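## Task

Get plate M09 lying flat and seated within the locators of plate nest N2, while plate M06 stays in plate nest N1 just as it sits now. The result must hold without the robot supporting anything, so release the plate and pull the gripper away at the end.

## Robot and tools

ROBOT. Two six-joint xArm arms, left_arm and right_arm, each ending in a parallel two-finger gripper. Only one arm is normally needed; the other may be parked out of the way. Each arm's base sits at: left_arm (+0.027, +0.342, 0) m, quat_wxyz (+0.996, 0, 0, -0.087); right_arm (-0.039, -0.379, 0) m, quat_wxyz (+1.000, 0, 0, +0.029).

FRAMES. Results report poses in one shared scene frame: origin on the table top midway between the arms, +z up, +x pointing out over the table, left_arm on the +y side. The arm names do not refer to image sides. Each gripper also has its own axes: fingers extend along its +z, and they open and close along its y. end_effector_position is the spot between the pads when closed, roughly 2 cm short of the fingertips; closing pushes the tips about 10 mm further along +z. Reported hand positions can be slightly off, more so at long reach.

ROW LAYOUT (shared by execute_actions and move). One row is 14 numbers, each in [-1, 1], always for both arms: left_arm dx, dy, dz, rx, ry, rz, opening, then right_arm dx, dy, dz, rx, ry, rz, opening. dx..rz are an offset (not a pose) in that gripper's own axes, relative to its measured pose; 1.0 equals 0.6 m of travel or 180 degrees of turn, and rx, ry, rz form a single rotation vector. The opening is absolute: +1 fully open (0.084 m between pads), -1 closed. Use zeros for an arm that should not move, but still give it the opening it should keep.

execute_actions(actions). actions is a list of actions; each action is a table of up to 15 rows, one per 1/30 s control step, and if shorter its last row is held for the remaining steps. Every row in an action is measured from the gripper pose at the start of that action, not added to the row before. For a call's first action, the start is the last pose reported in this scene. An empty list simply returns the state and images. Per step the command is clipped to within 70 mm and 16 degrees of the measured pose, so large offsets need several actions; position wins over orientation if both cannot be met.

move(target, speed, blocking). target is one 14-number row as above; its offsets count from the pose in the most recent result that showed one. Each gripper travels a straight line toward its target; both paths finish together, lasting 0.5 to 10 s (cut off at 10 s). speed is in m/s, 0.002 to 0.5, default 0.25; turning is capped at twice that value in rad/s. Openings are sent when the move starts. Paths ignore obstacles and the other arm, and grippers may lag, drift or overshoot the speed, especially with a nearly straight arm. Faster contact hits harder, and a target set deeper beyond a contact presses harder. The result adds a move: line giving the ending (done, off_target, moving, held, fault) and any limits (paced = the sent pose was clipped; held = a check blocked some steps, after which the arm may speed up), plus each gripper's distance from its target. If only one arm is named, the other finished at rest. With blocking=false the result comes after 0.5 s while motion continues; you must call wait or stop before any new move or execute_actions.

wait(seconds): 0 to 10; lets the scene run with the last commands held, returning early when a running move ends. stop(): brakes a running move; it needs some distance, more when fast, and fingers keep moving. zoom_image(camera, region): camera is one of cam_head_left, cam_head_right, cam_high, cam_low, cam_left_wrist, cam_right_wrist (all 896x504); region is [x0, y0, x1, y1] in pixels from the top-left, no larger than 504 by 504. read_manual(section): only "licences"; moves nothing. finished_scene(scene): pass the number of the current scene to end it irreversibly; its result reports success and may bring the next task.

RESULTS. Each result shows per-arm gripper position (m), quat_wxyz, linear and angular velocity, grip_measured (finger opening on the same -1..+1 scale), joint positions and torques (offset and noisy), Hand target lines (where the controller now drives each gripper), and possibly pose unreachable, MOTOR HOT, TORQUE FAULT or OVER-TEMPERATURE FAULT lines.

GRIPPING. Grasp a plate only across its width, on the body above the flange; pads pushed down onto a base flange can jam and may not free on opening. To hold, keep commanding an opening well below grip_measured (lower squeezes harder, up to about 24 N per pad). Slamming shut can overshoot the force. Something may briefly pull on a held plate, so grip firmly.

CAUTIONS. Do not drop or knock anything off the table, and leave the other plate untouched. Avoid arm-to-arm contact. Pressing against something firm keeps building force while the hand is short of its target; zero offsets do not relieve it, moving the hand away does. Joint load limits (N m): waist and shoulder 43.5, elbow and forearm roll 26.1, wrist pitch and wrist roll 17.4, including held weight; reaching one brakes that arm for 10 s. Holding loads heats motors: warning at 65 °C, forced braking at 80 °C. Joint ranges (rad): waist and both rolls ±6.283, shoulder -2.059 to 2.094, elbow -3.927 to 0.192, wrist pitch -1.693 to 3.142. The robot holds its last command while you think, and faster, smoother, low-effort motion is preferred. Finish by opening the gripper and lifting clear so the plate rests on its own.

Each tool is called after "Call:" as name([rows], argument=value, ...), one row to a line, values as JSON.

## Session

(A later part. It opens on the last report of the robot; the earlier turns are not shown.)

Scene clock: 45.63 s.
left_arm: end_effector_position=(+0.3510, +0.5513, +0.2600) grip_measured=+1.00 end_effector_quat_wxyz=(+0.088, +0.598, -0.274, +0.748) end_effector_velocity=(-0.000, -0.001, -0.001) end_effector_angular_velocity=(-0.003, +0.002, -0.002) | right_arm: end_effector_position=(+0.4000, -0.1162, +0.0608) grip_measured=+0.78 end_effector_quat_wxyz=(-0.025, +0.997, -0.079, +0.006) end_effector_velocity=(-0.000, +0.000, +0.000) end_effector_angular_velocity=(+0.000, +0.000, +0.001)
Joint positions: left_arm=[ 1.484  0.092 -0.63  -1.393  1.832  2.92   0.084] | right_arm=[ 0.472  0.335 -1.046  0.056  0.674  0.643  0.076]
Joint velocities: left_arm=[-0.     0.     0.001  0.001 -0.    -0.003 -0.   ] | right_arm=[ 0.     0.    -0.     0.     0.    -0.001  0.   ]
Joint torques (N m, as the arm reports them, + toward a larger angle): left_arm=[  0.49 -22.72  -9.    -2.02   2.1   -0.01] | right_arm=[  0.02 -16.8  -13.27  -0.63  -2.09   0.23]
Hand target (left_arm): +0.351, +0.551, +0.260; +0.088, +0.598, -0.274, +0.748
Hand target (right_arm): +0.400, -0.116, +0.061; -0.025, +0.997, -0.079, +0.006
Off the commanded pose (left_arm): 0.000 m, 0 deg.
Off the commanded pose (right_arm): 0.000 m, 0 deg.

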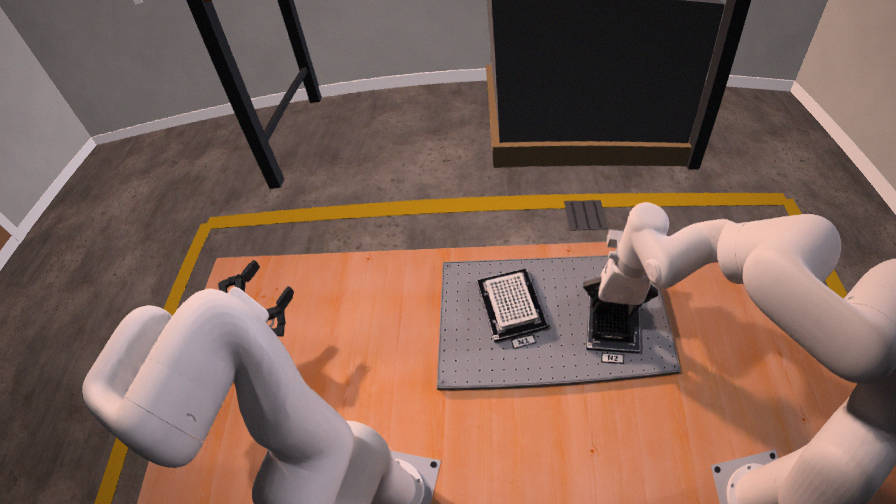

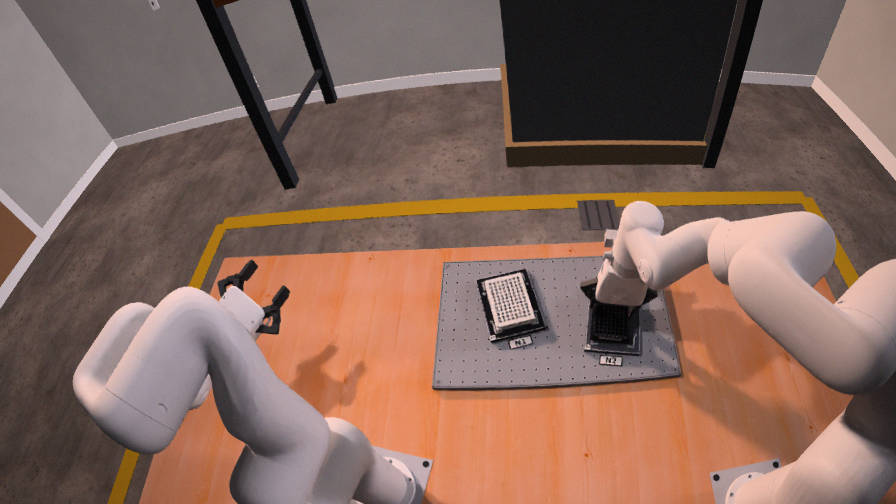

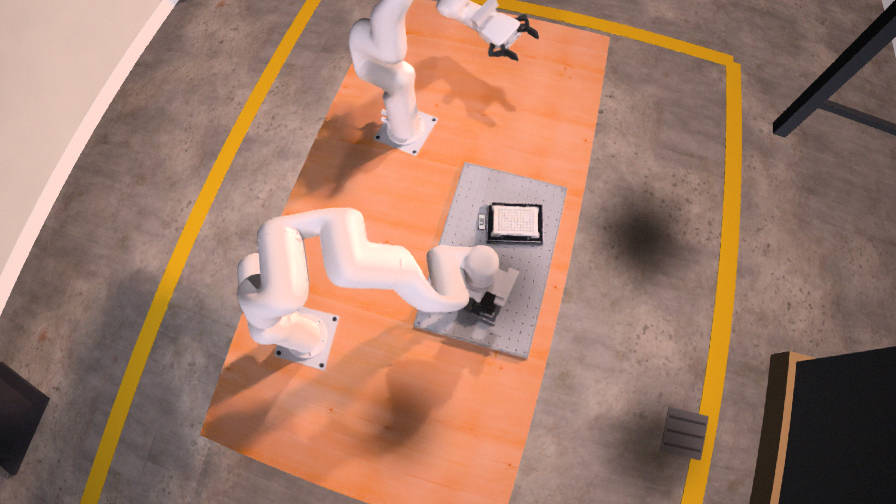

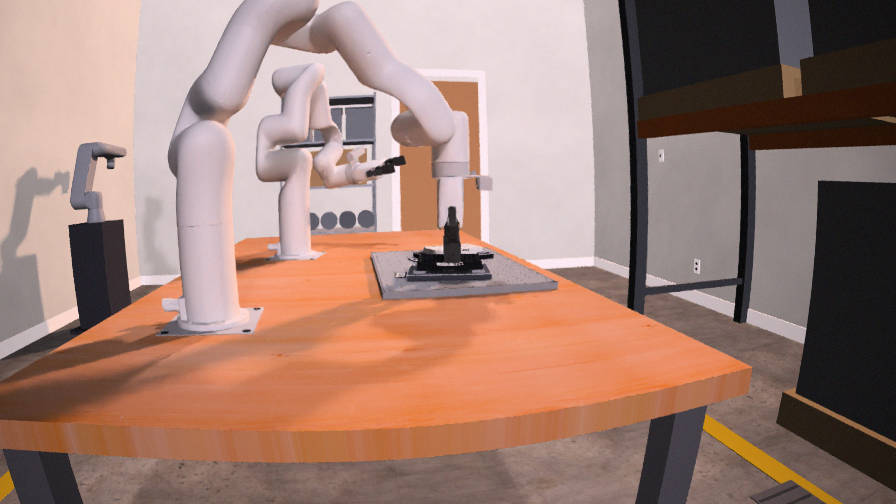

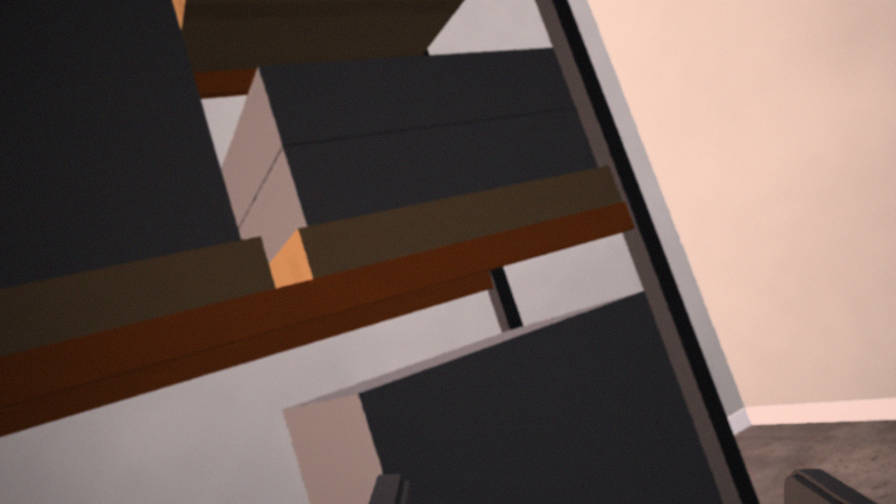

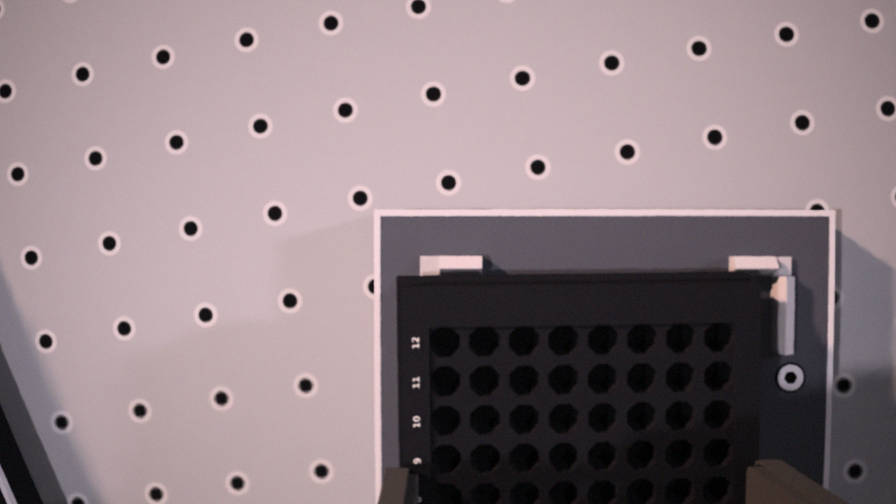

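Call:
move(target=[0,0,0,0,0,0,1, 0,0,-0.008,0,0,0,1], speed=0.02)

Call:
zoom_image(camera="cam_low", region=[400,235,500,290])

Scene clock: 61.17 s.
left_arm: end_effector_position=(+0.3510, +0.5513, +0.2600) grip_measured=+1.00 end_effector_quat_wxyz=(+0.088, +0.598, -0.274, +0.748) end_effector_velocity=(-0.000, +0.000, +0.000) end_effector_angular_velocity=(+0.001, -0.001, +0.001) | right_arm: end_effector_position=(+0.3999, -0.1164, +0.0656) grip_measured=+1.00 end_effector_quat_wxyz=(-0.025, +0.997, -0.079, +0.006) end_effector_velocity=(-0.001, -0.000, -0.001) end_effector_angular_velocity=(-0.001, +0.002, -0.001)
Joint positions: left_arm=[ 1.484  0.092 -0.63  -1.393  1.832  2.92   0.084] | right_arm=[ 0.471  0.325 -1.047  0.055  0.685  0.644  0.084]
Joint velocities: left_arm=[ 0.     0.    -0.    -0.     0.     0.001  0.   ] | right_arm=[ 0.     0.001 -0.     0.     0.002  0.001 -0.   ]
Joint torques (N m, as the arm reports them, + toward a larger angle): left_arm=[  1.09 -22.18  -8.8   -2.07   2.14   0.43] | right_arm=[ -0.32 -16.59 -13.07  -0.72  -2.1    0.18]
Hand target (left_arm): +0.351, +0.551, +0.260; +0.088, +0.598, -0.274, +0.748
Hand target (right_arm): +0.400, -0.116, +0.066; -0.025, +0.997, -0.079, +0.006
Off the commanded pose (left_arm): 0.000 m, 0 deg.
Off the commanded pose (right_arm): 0.000 m, 0 deg.
move: done

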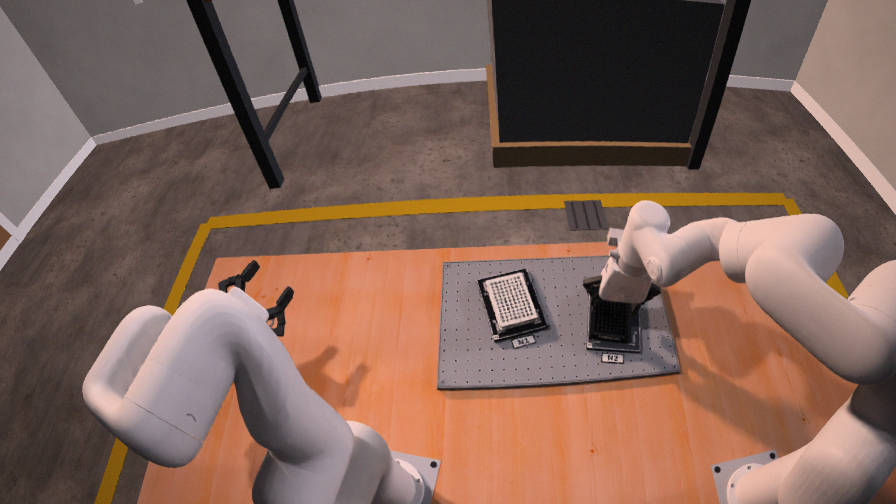

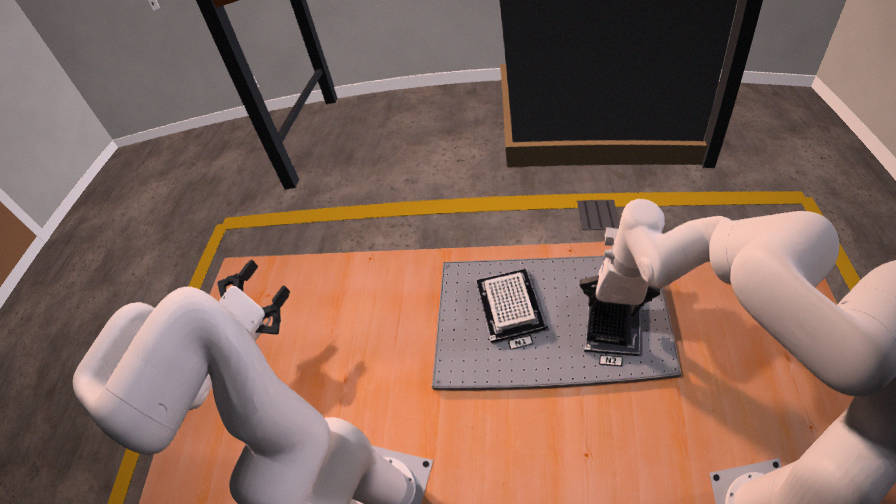

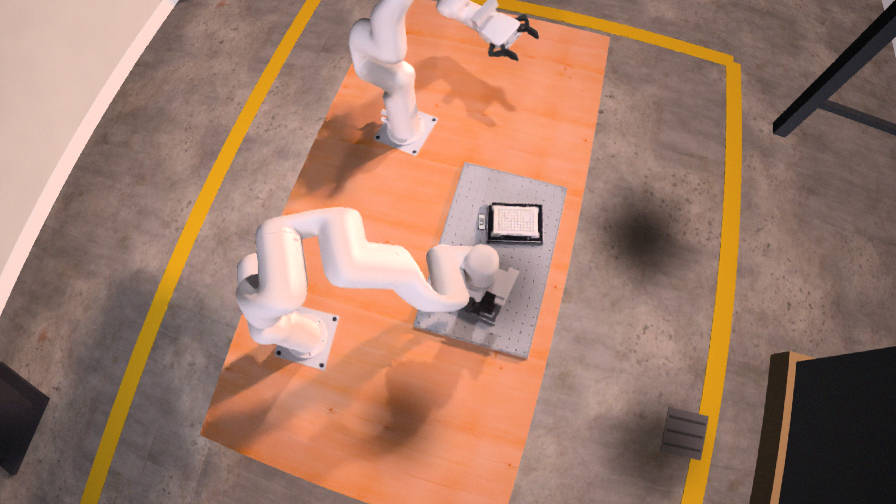

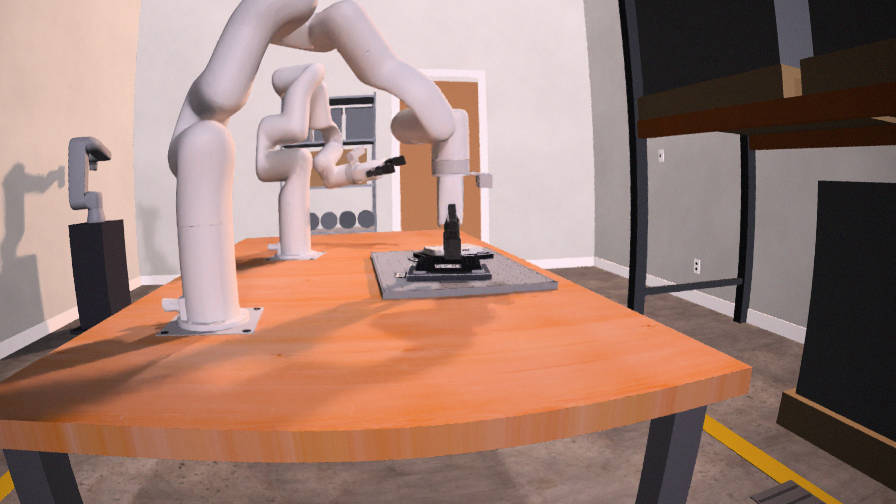

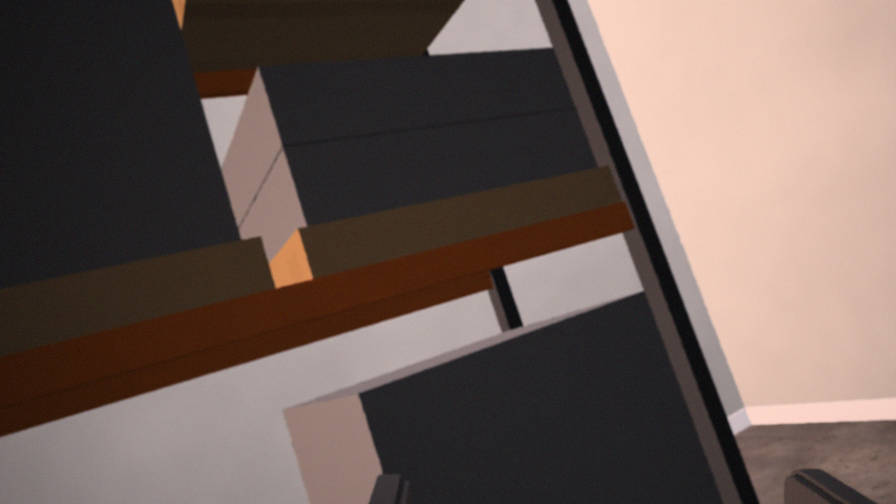

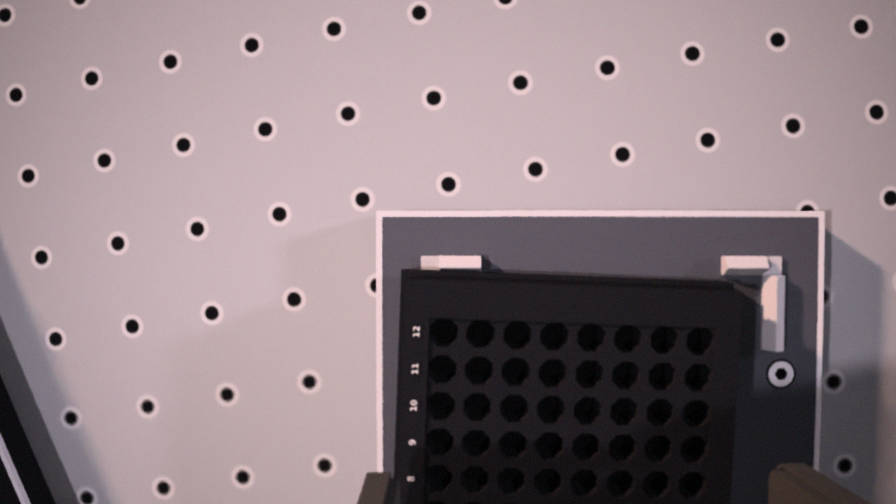

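Region (400, 235, 500, 290) of cam_low's 896x504 image, scaled by 5.040, with more detail than that image has; it fills the top 277 rows of this view, and the rest is white.

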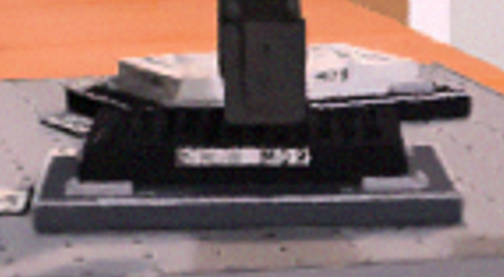

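Call:
execute_actions(actions=[])

Scene clock: 76.80 s.
left_arm: end_effector_position=(+0.3510, +0.5513, +0.2600) grip_measured=+1.00 end_effector_quat_wxyz=(+0.088, +0.598, -0.274, +0.748) end_effector_velocity=(+0.000, +0.000, +0.001) end_effector_angular_velocity=(-0.000, -0.001, +0.000) | right_arm: end_effector_position=(+0.3999, -0.1164, +0.0656) grip_measured=+1.00 end_effector_quat_wxyz=(-0.025, +0.997, -0.079, +0.006) end_effector_velocity=(-0.000, +0.000, +0.000) end_effector_angular_velocity=(+0.000, +0.000, +0.001)
Joint positions: left_arm=[ 1.484  0.092 -0.63  -1.393  1.832  2.92   0.084] | right_arm=[ 0.471  0.325 -1.047  0.055  0.685  0.644  0.084]
Joint velocities: left_arm=[ 0.    -0.    -0.001 -0.001  0.001 -0.001 -0.   ] | right_arm=[ 0.    -0.    -0.     0.     0.    -0.001 -0.   ]
Joint torques (N m, as the arm reports them, + toward a larger angle): left_arm=[  0.78 -23.    -9.11  -1.69   2.1    0.  ] | right_arm=[ -0.41 -16.56 -12.7   -0.89  -2.07   0.03]
Hand target (left_arm): +0.351, +0.551, +0.260; +0.088, +0.598, -0.274, +0.748
Hand target (right_arm): +0.400, -0.116, +0.066; -0.025, +0.997, -0.079, +0.006
Off the commanded pose (left_arm): 0.000 m, 0 deg.
Off the commanded pose (right_arm): 0.000 m, 0 deg.

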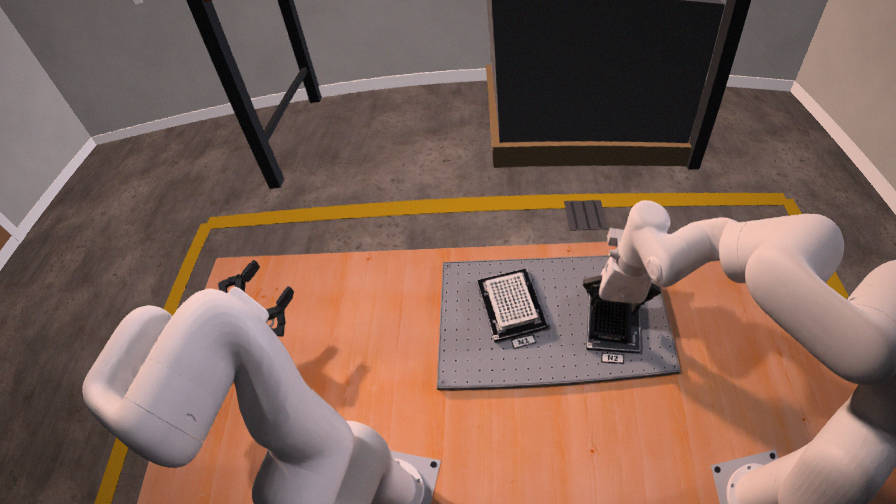

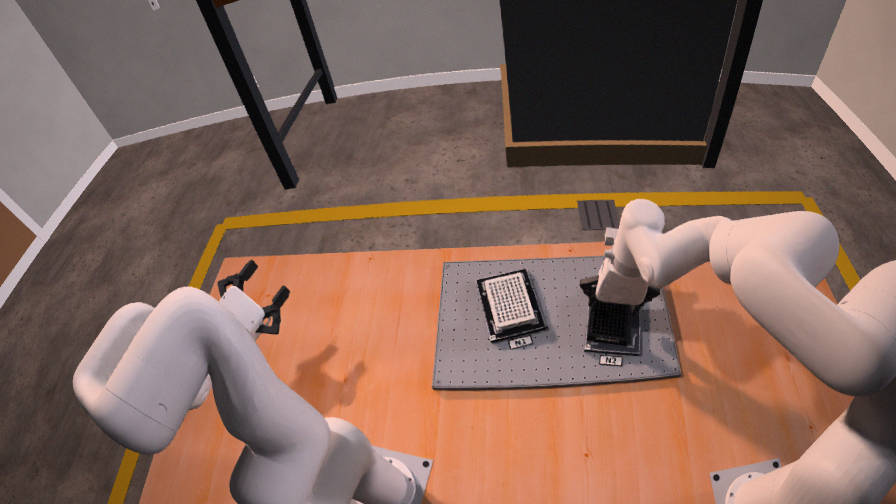

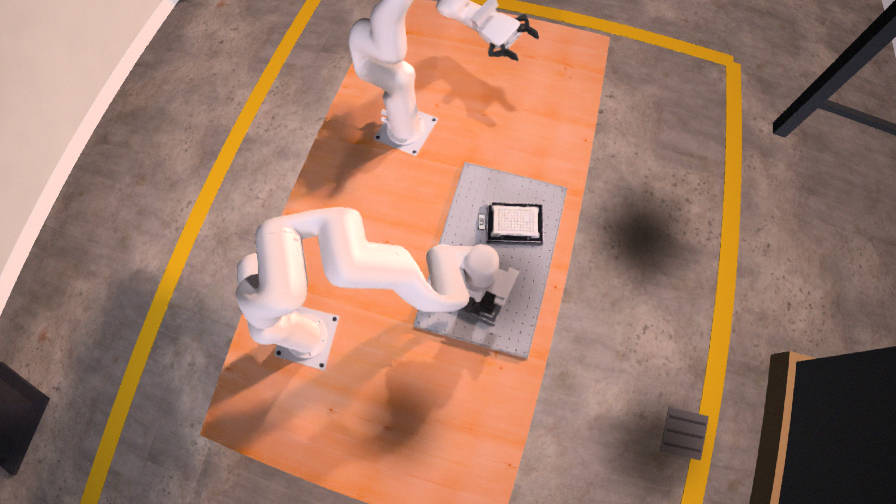

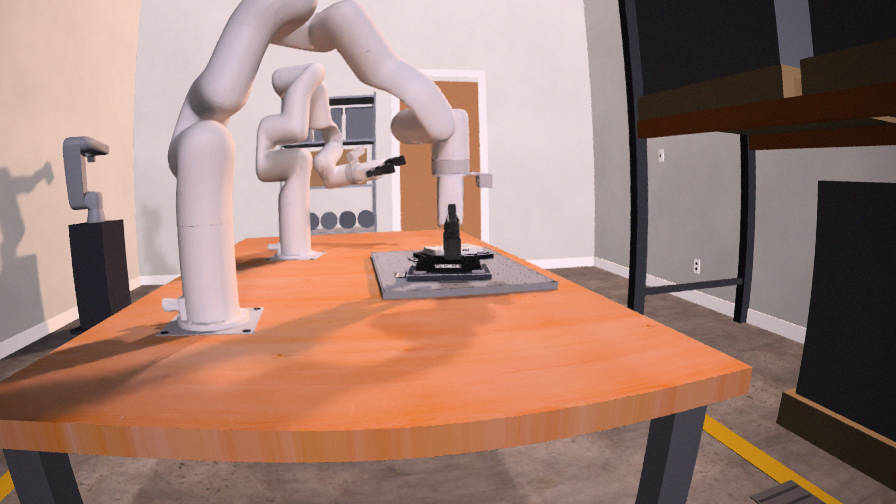

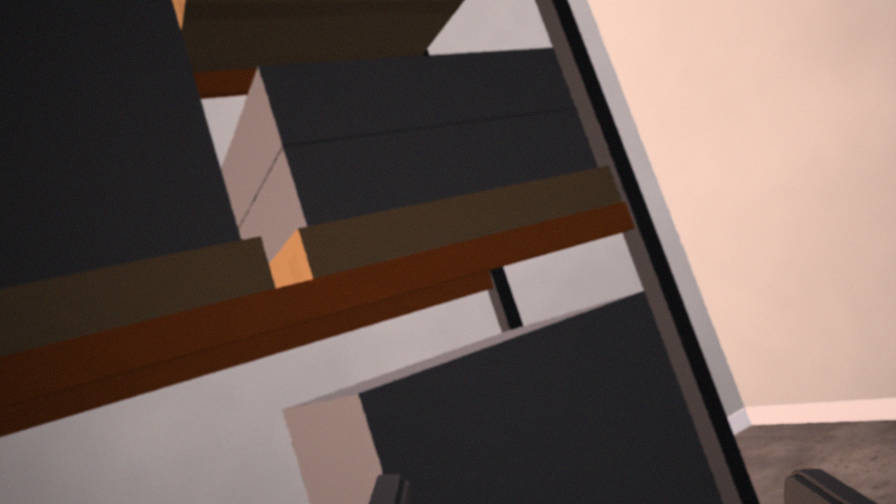

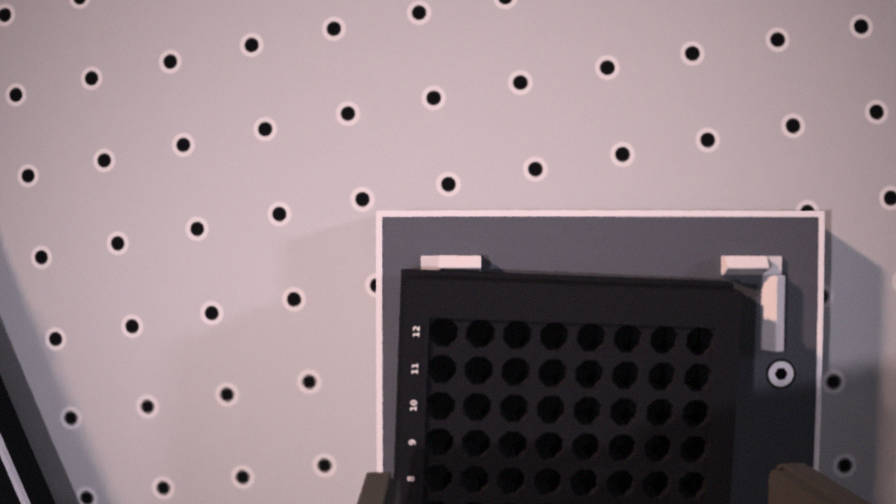

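Call:
move(target=[0,0,0,0,0,0,1,0,-0.007,0.012,0,0,0.011,1], speed=0.03)

Call:
move(target=[0,0,0,0,0,0,1,0,0,0.012,0,0,0,1], speed=0.01)

Scene clock: 84.83 s.
left_arm: end_effector_position=(+0.3510, +0.5513, +0.2600) grip_measured=+1.00 end_effector_quat_wxyz=(+0.088, +0.598, -0.274, +0.748) end_effector_velocity=(+0.000, -0.000, +0.000) end_effector_angular_velocity=(+0.000, -0.001, -0.001) | right_arm: end_effector_position=(+0.4006, -0.1119, +0.0586) grip_measured=+1.00 end_effector_quat_wxyz=(-0.025, +0.995, -0.096, +0.005) end_effector_velocity=(+0.002, +0.001, +0.001) end_effector_angular_velocity=(+0.002, -0.004, -0.004)
Joint positions: left_arm=[ 1.484  0.092 -0.63  -1.393  1.832  2.92   0.084] | right_arm=[ 0.478  0.347 -1.056  0.056  0.672  0.684  0.084]
Joint velocities: left_arm=[-0.    -0.    -0.001  0.     0.001  0.     0.   ] | right_arm=[-0.    -0.001 -0.003 -0.    -0.001  0.004  0.   ]
Joint torques (N m, as the arm reports them, + toward a larger angle): left_arm=[  0.85 -22.91  -9.02  -1.87   1.97   0.39] | right_arm=[ -0.19 -16.62 -12.63  -0.67  -2.04   0.01]
Hand target (left_arm): +0.351, +0.551, +0.260; +0.088, +0.598, -0.274, +0.748
Hand target (right_arm): +0.401, -0.112, +0.059; -0.025, +0.995, -0.096, +0.005
Off the commanded pose (left_arm): 0.000 m, 0 deg.
Off the commanded pose (right_arm): 0.000 m, 0 deg.
move: done

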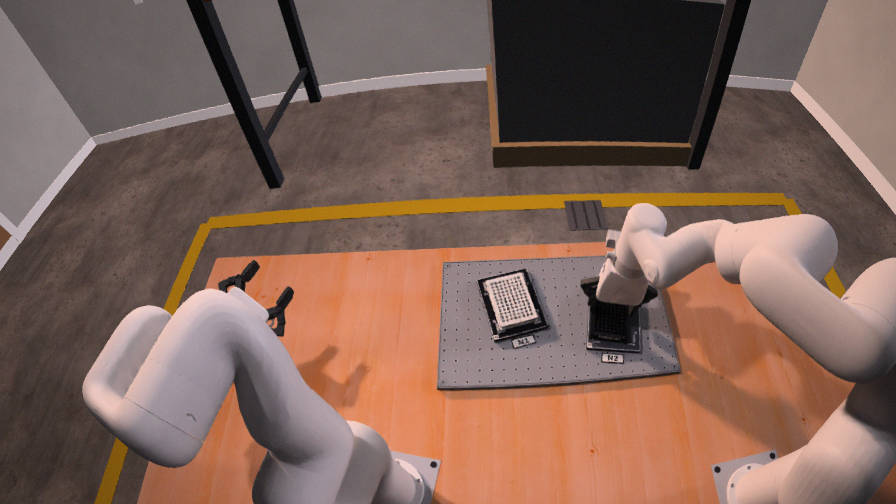

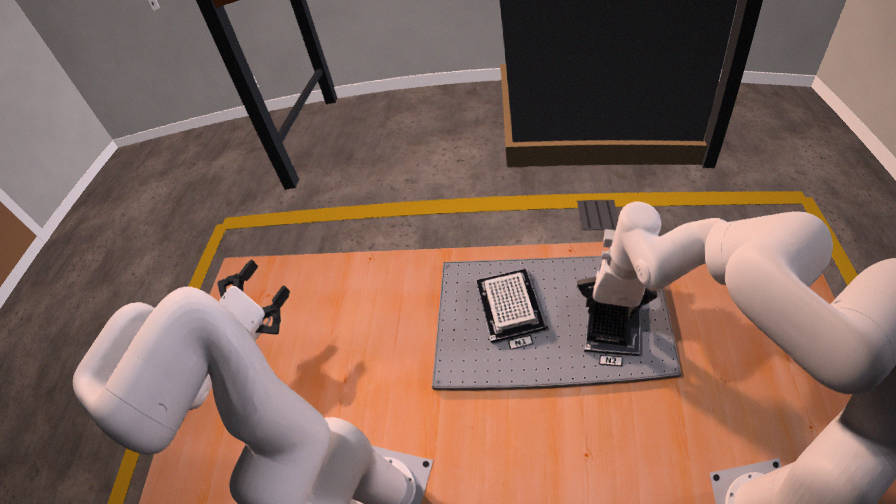

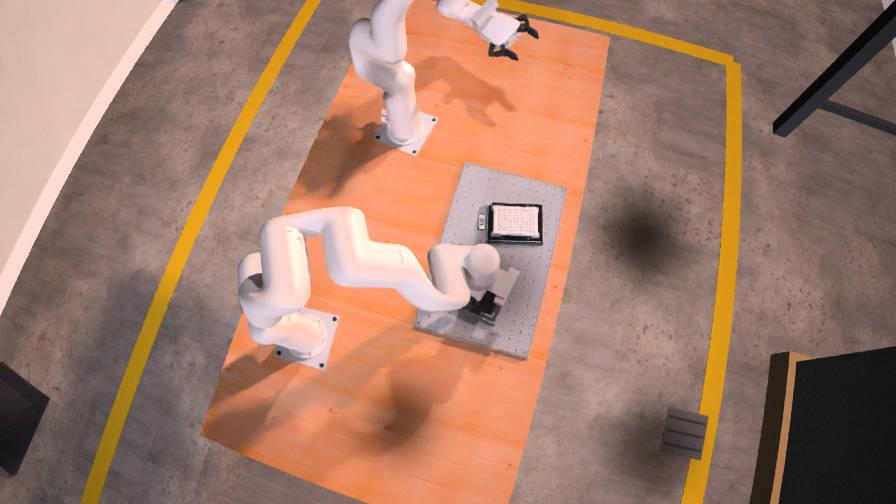

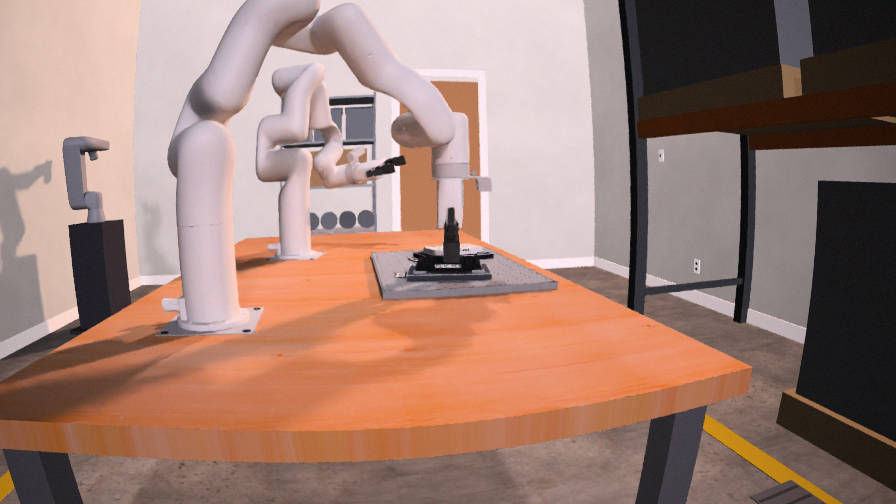

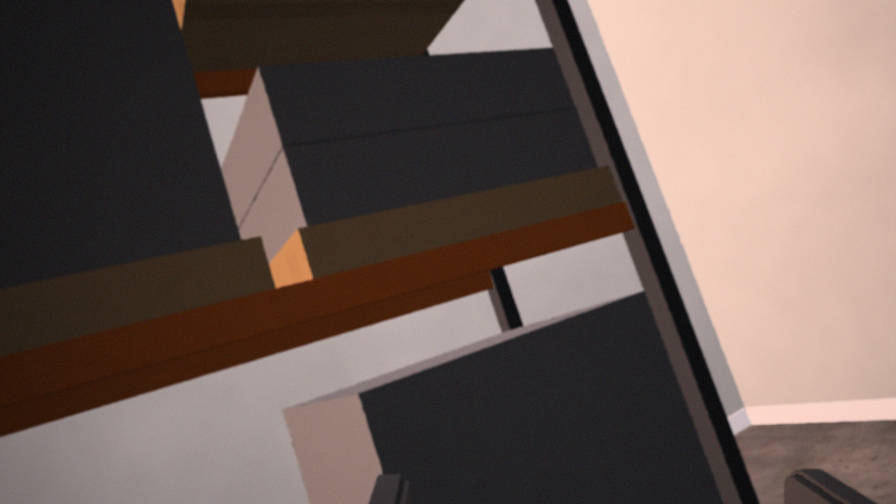

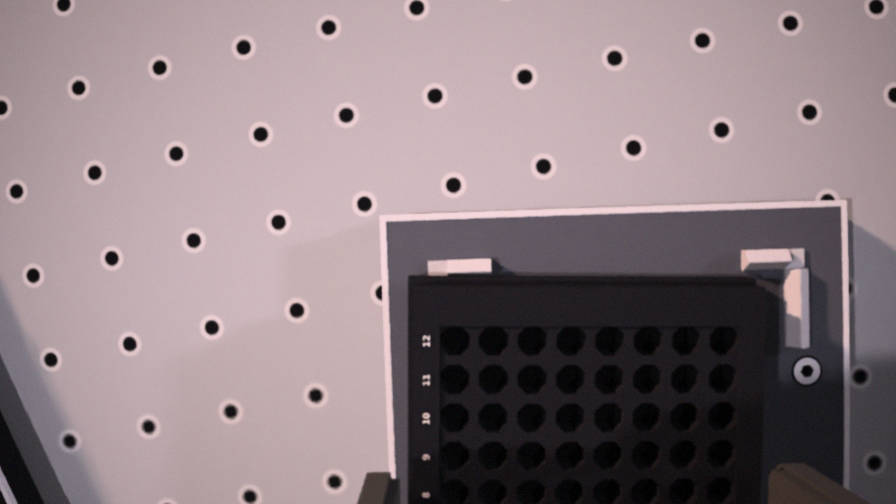

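Scene clock: 85.77 s.
left_arm: end_effector_position=(+0.3510, +0.5513, +0.2600) grip_measured=+1.00 end_effector_quat_wxyz=(+0.088, +0.598, -0.274, +0.748) end_effector_velocity=(-0.000, -0.000, -0.000) end_effector_angular_velocity=(-0.003, +0.000, +0.001) | right_arm: end_effector_position=(+0.4014, -0.1112, +0.0524) grip_measured=+1.00 end_effector_quat_wxyz=(-0.026, +0.995, -0.096, +0.006) end_effector_velocity=(-0.001, -0.001, -0.001) end_effector_angular_velocity=(-0.001, +0.002, +0.001)
Joint positions: left_arm=[ 1.484  0.092 -0.63  -1.393  1.832  2.92   0.084] | right_arm=[ 0.479  0.362 -1.056  0.057  0.655  0.684  0.084]
Joint velocities: left_arm=[ 0.     0.001  0.001 -0.001  0.    -0.001  0.   ] | right_arm=[-0.     0.002  0.002  0.    -0.002 -0.002  0.   ]
Joint torques (N m, as the arm reports them, + toward a larger angle): left_arm=[  0.67 -22.45  -9.25  -1.91   2.07   0.08] | right_arm=[  0.23 -13.84 -10.79  -0.59  -1.99   0.01]
Hand target (left_arm): +0.351, +0.551, +0.260; +0.088, +0.598, -0.274, +0.748
Hand target (right_arm): +0.401, -0.112, +0.051; -0.025, +0.995, -0.096, +0.005
Off the commanded pose (left_arm): 0.000 m, 0 deg.
Off the commanded pose (right_arm): 0.001 m, 0 deg.
move: done

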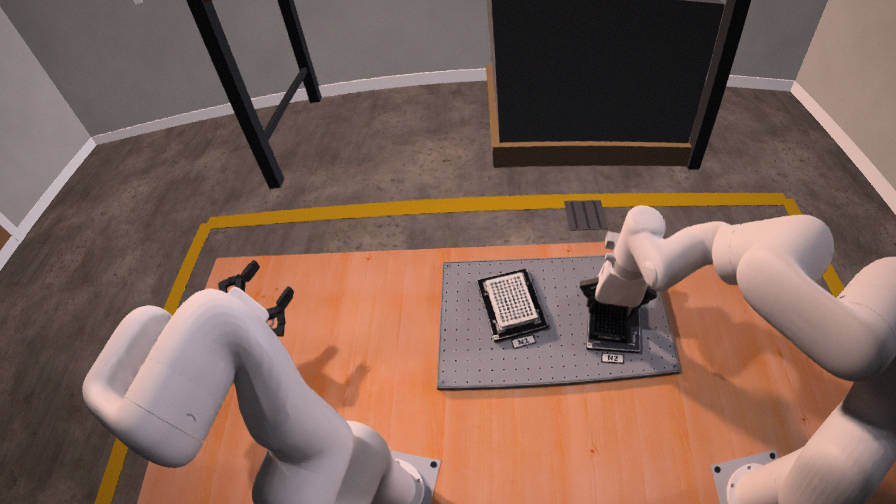

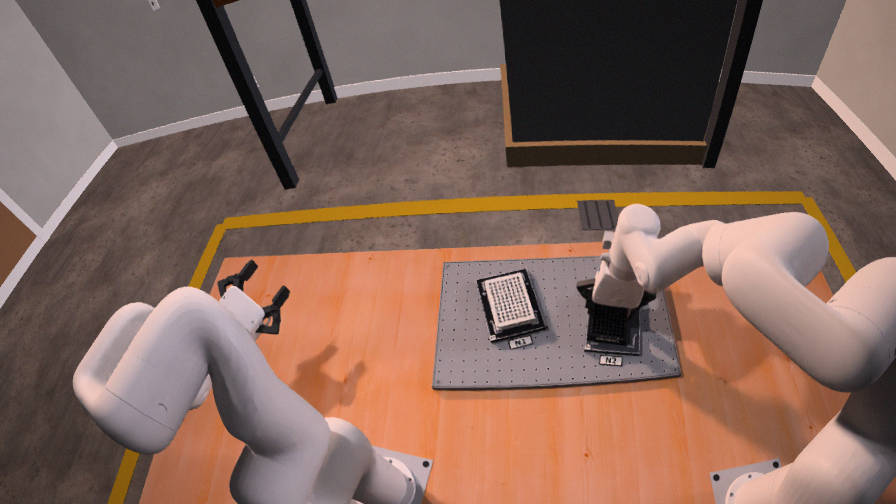

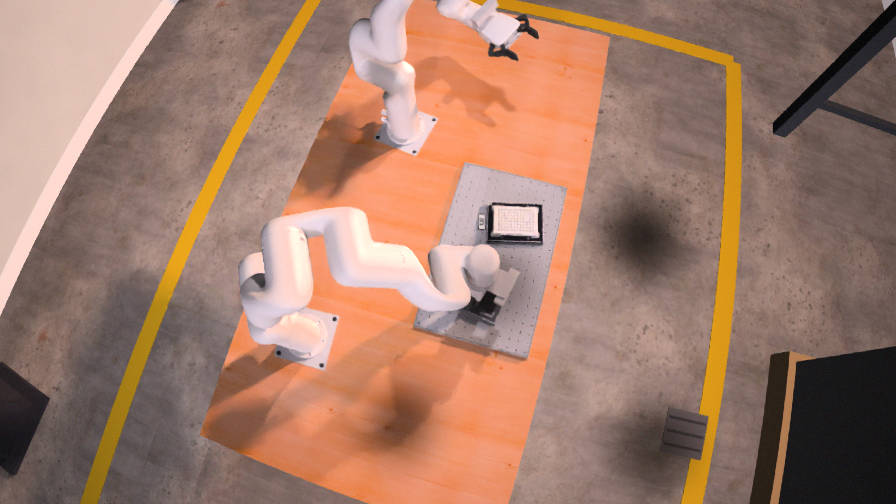

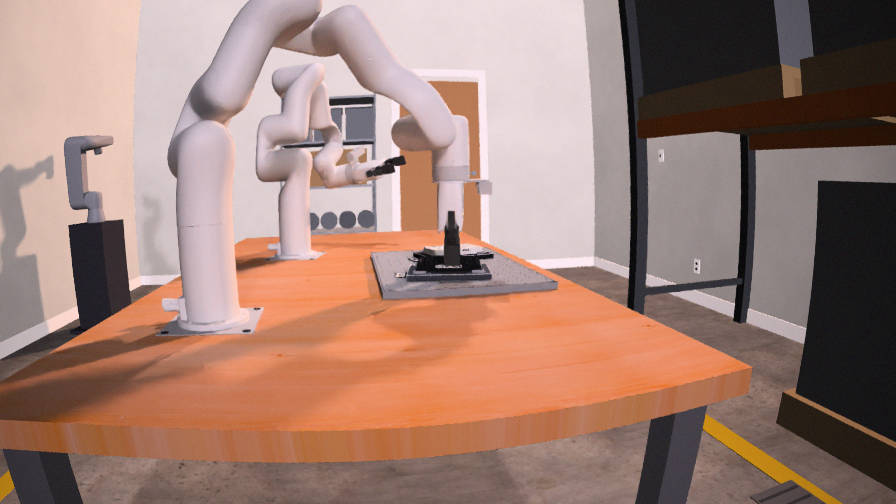

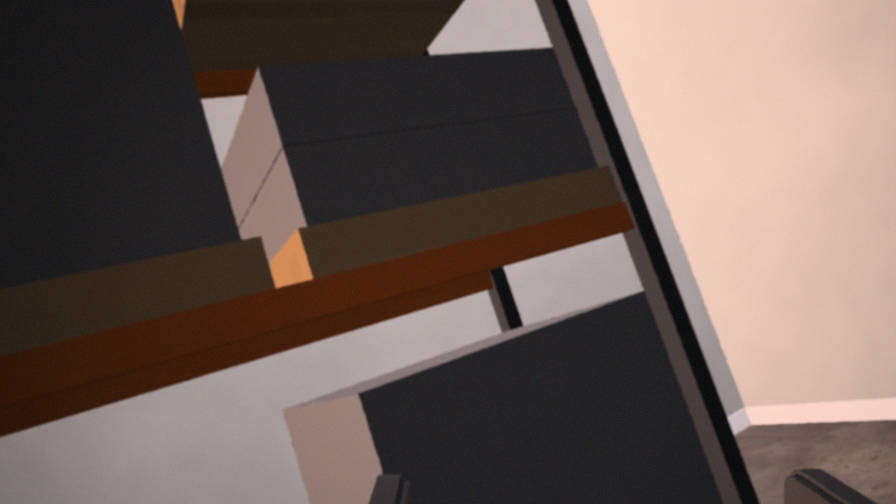

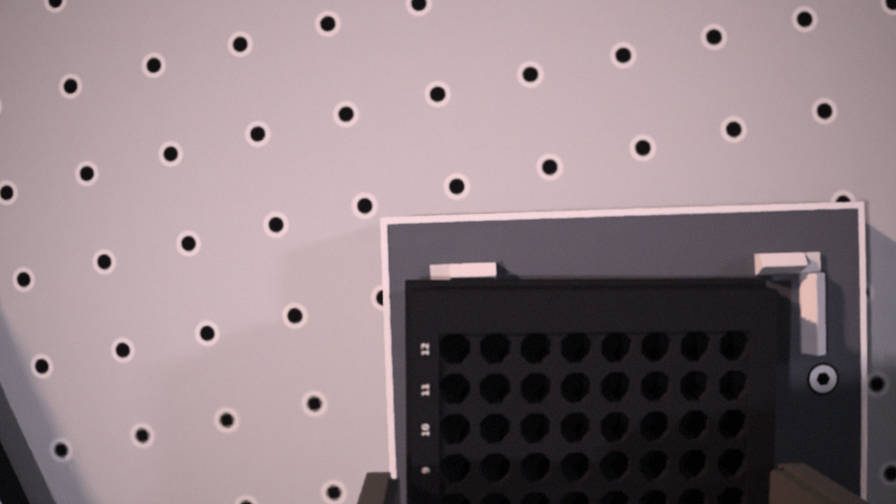

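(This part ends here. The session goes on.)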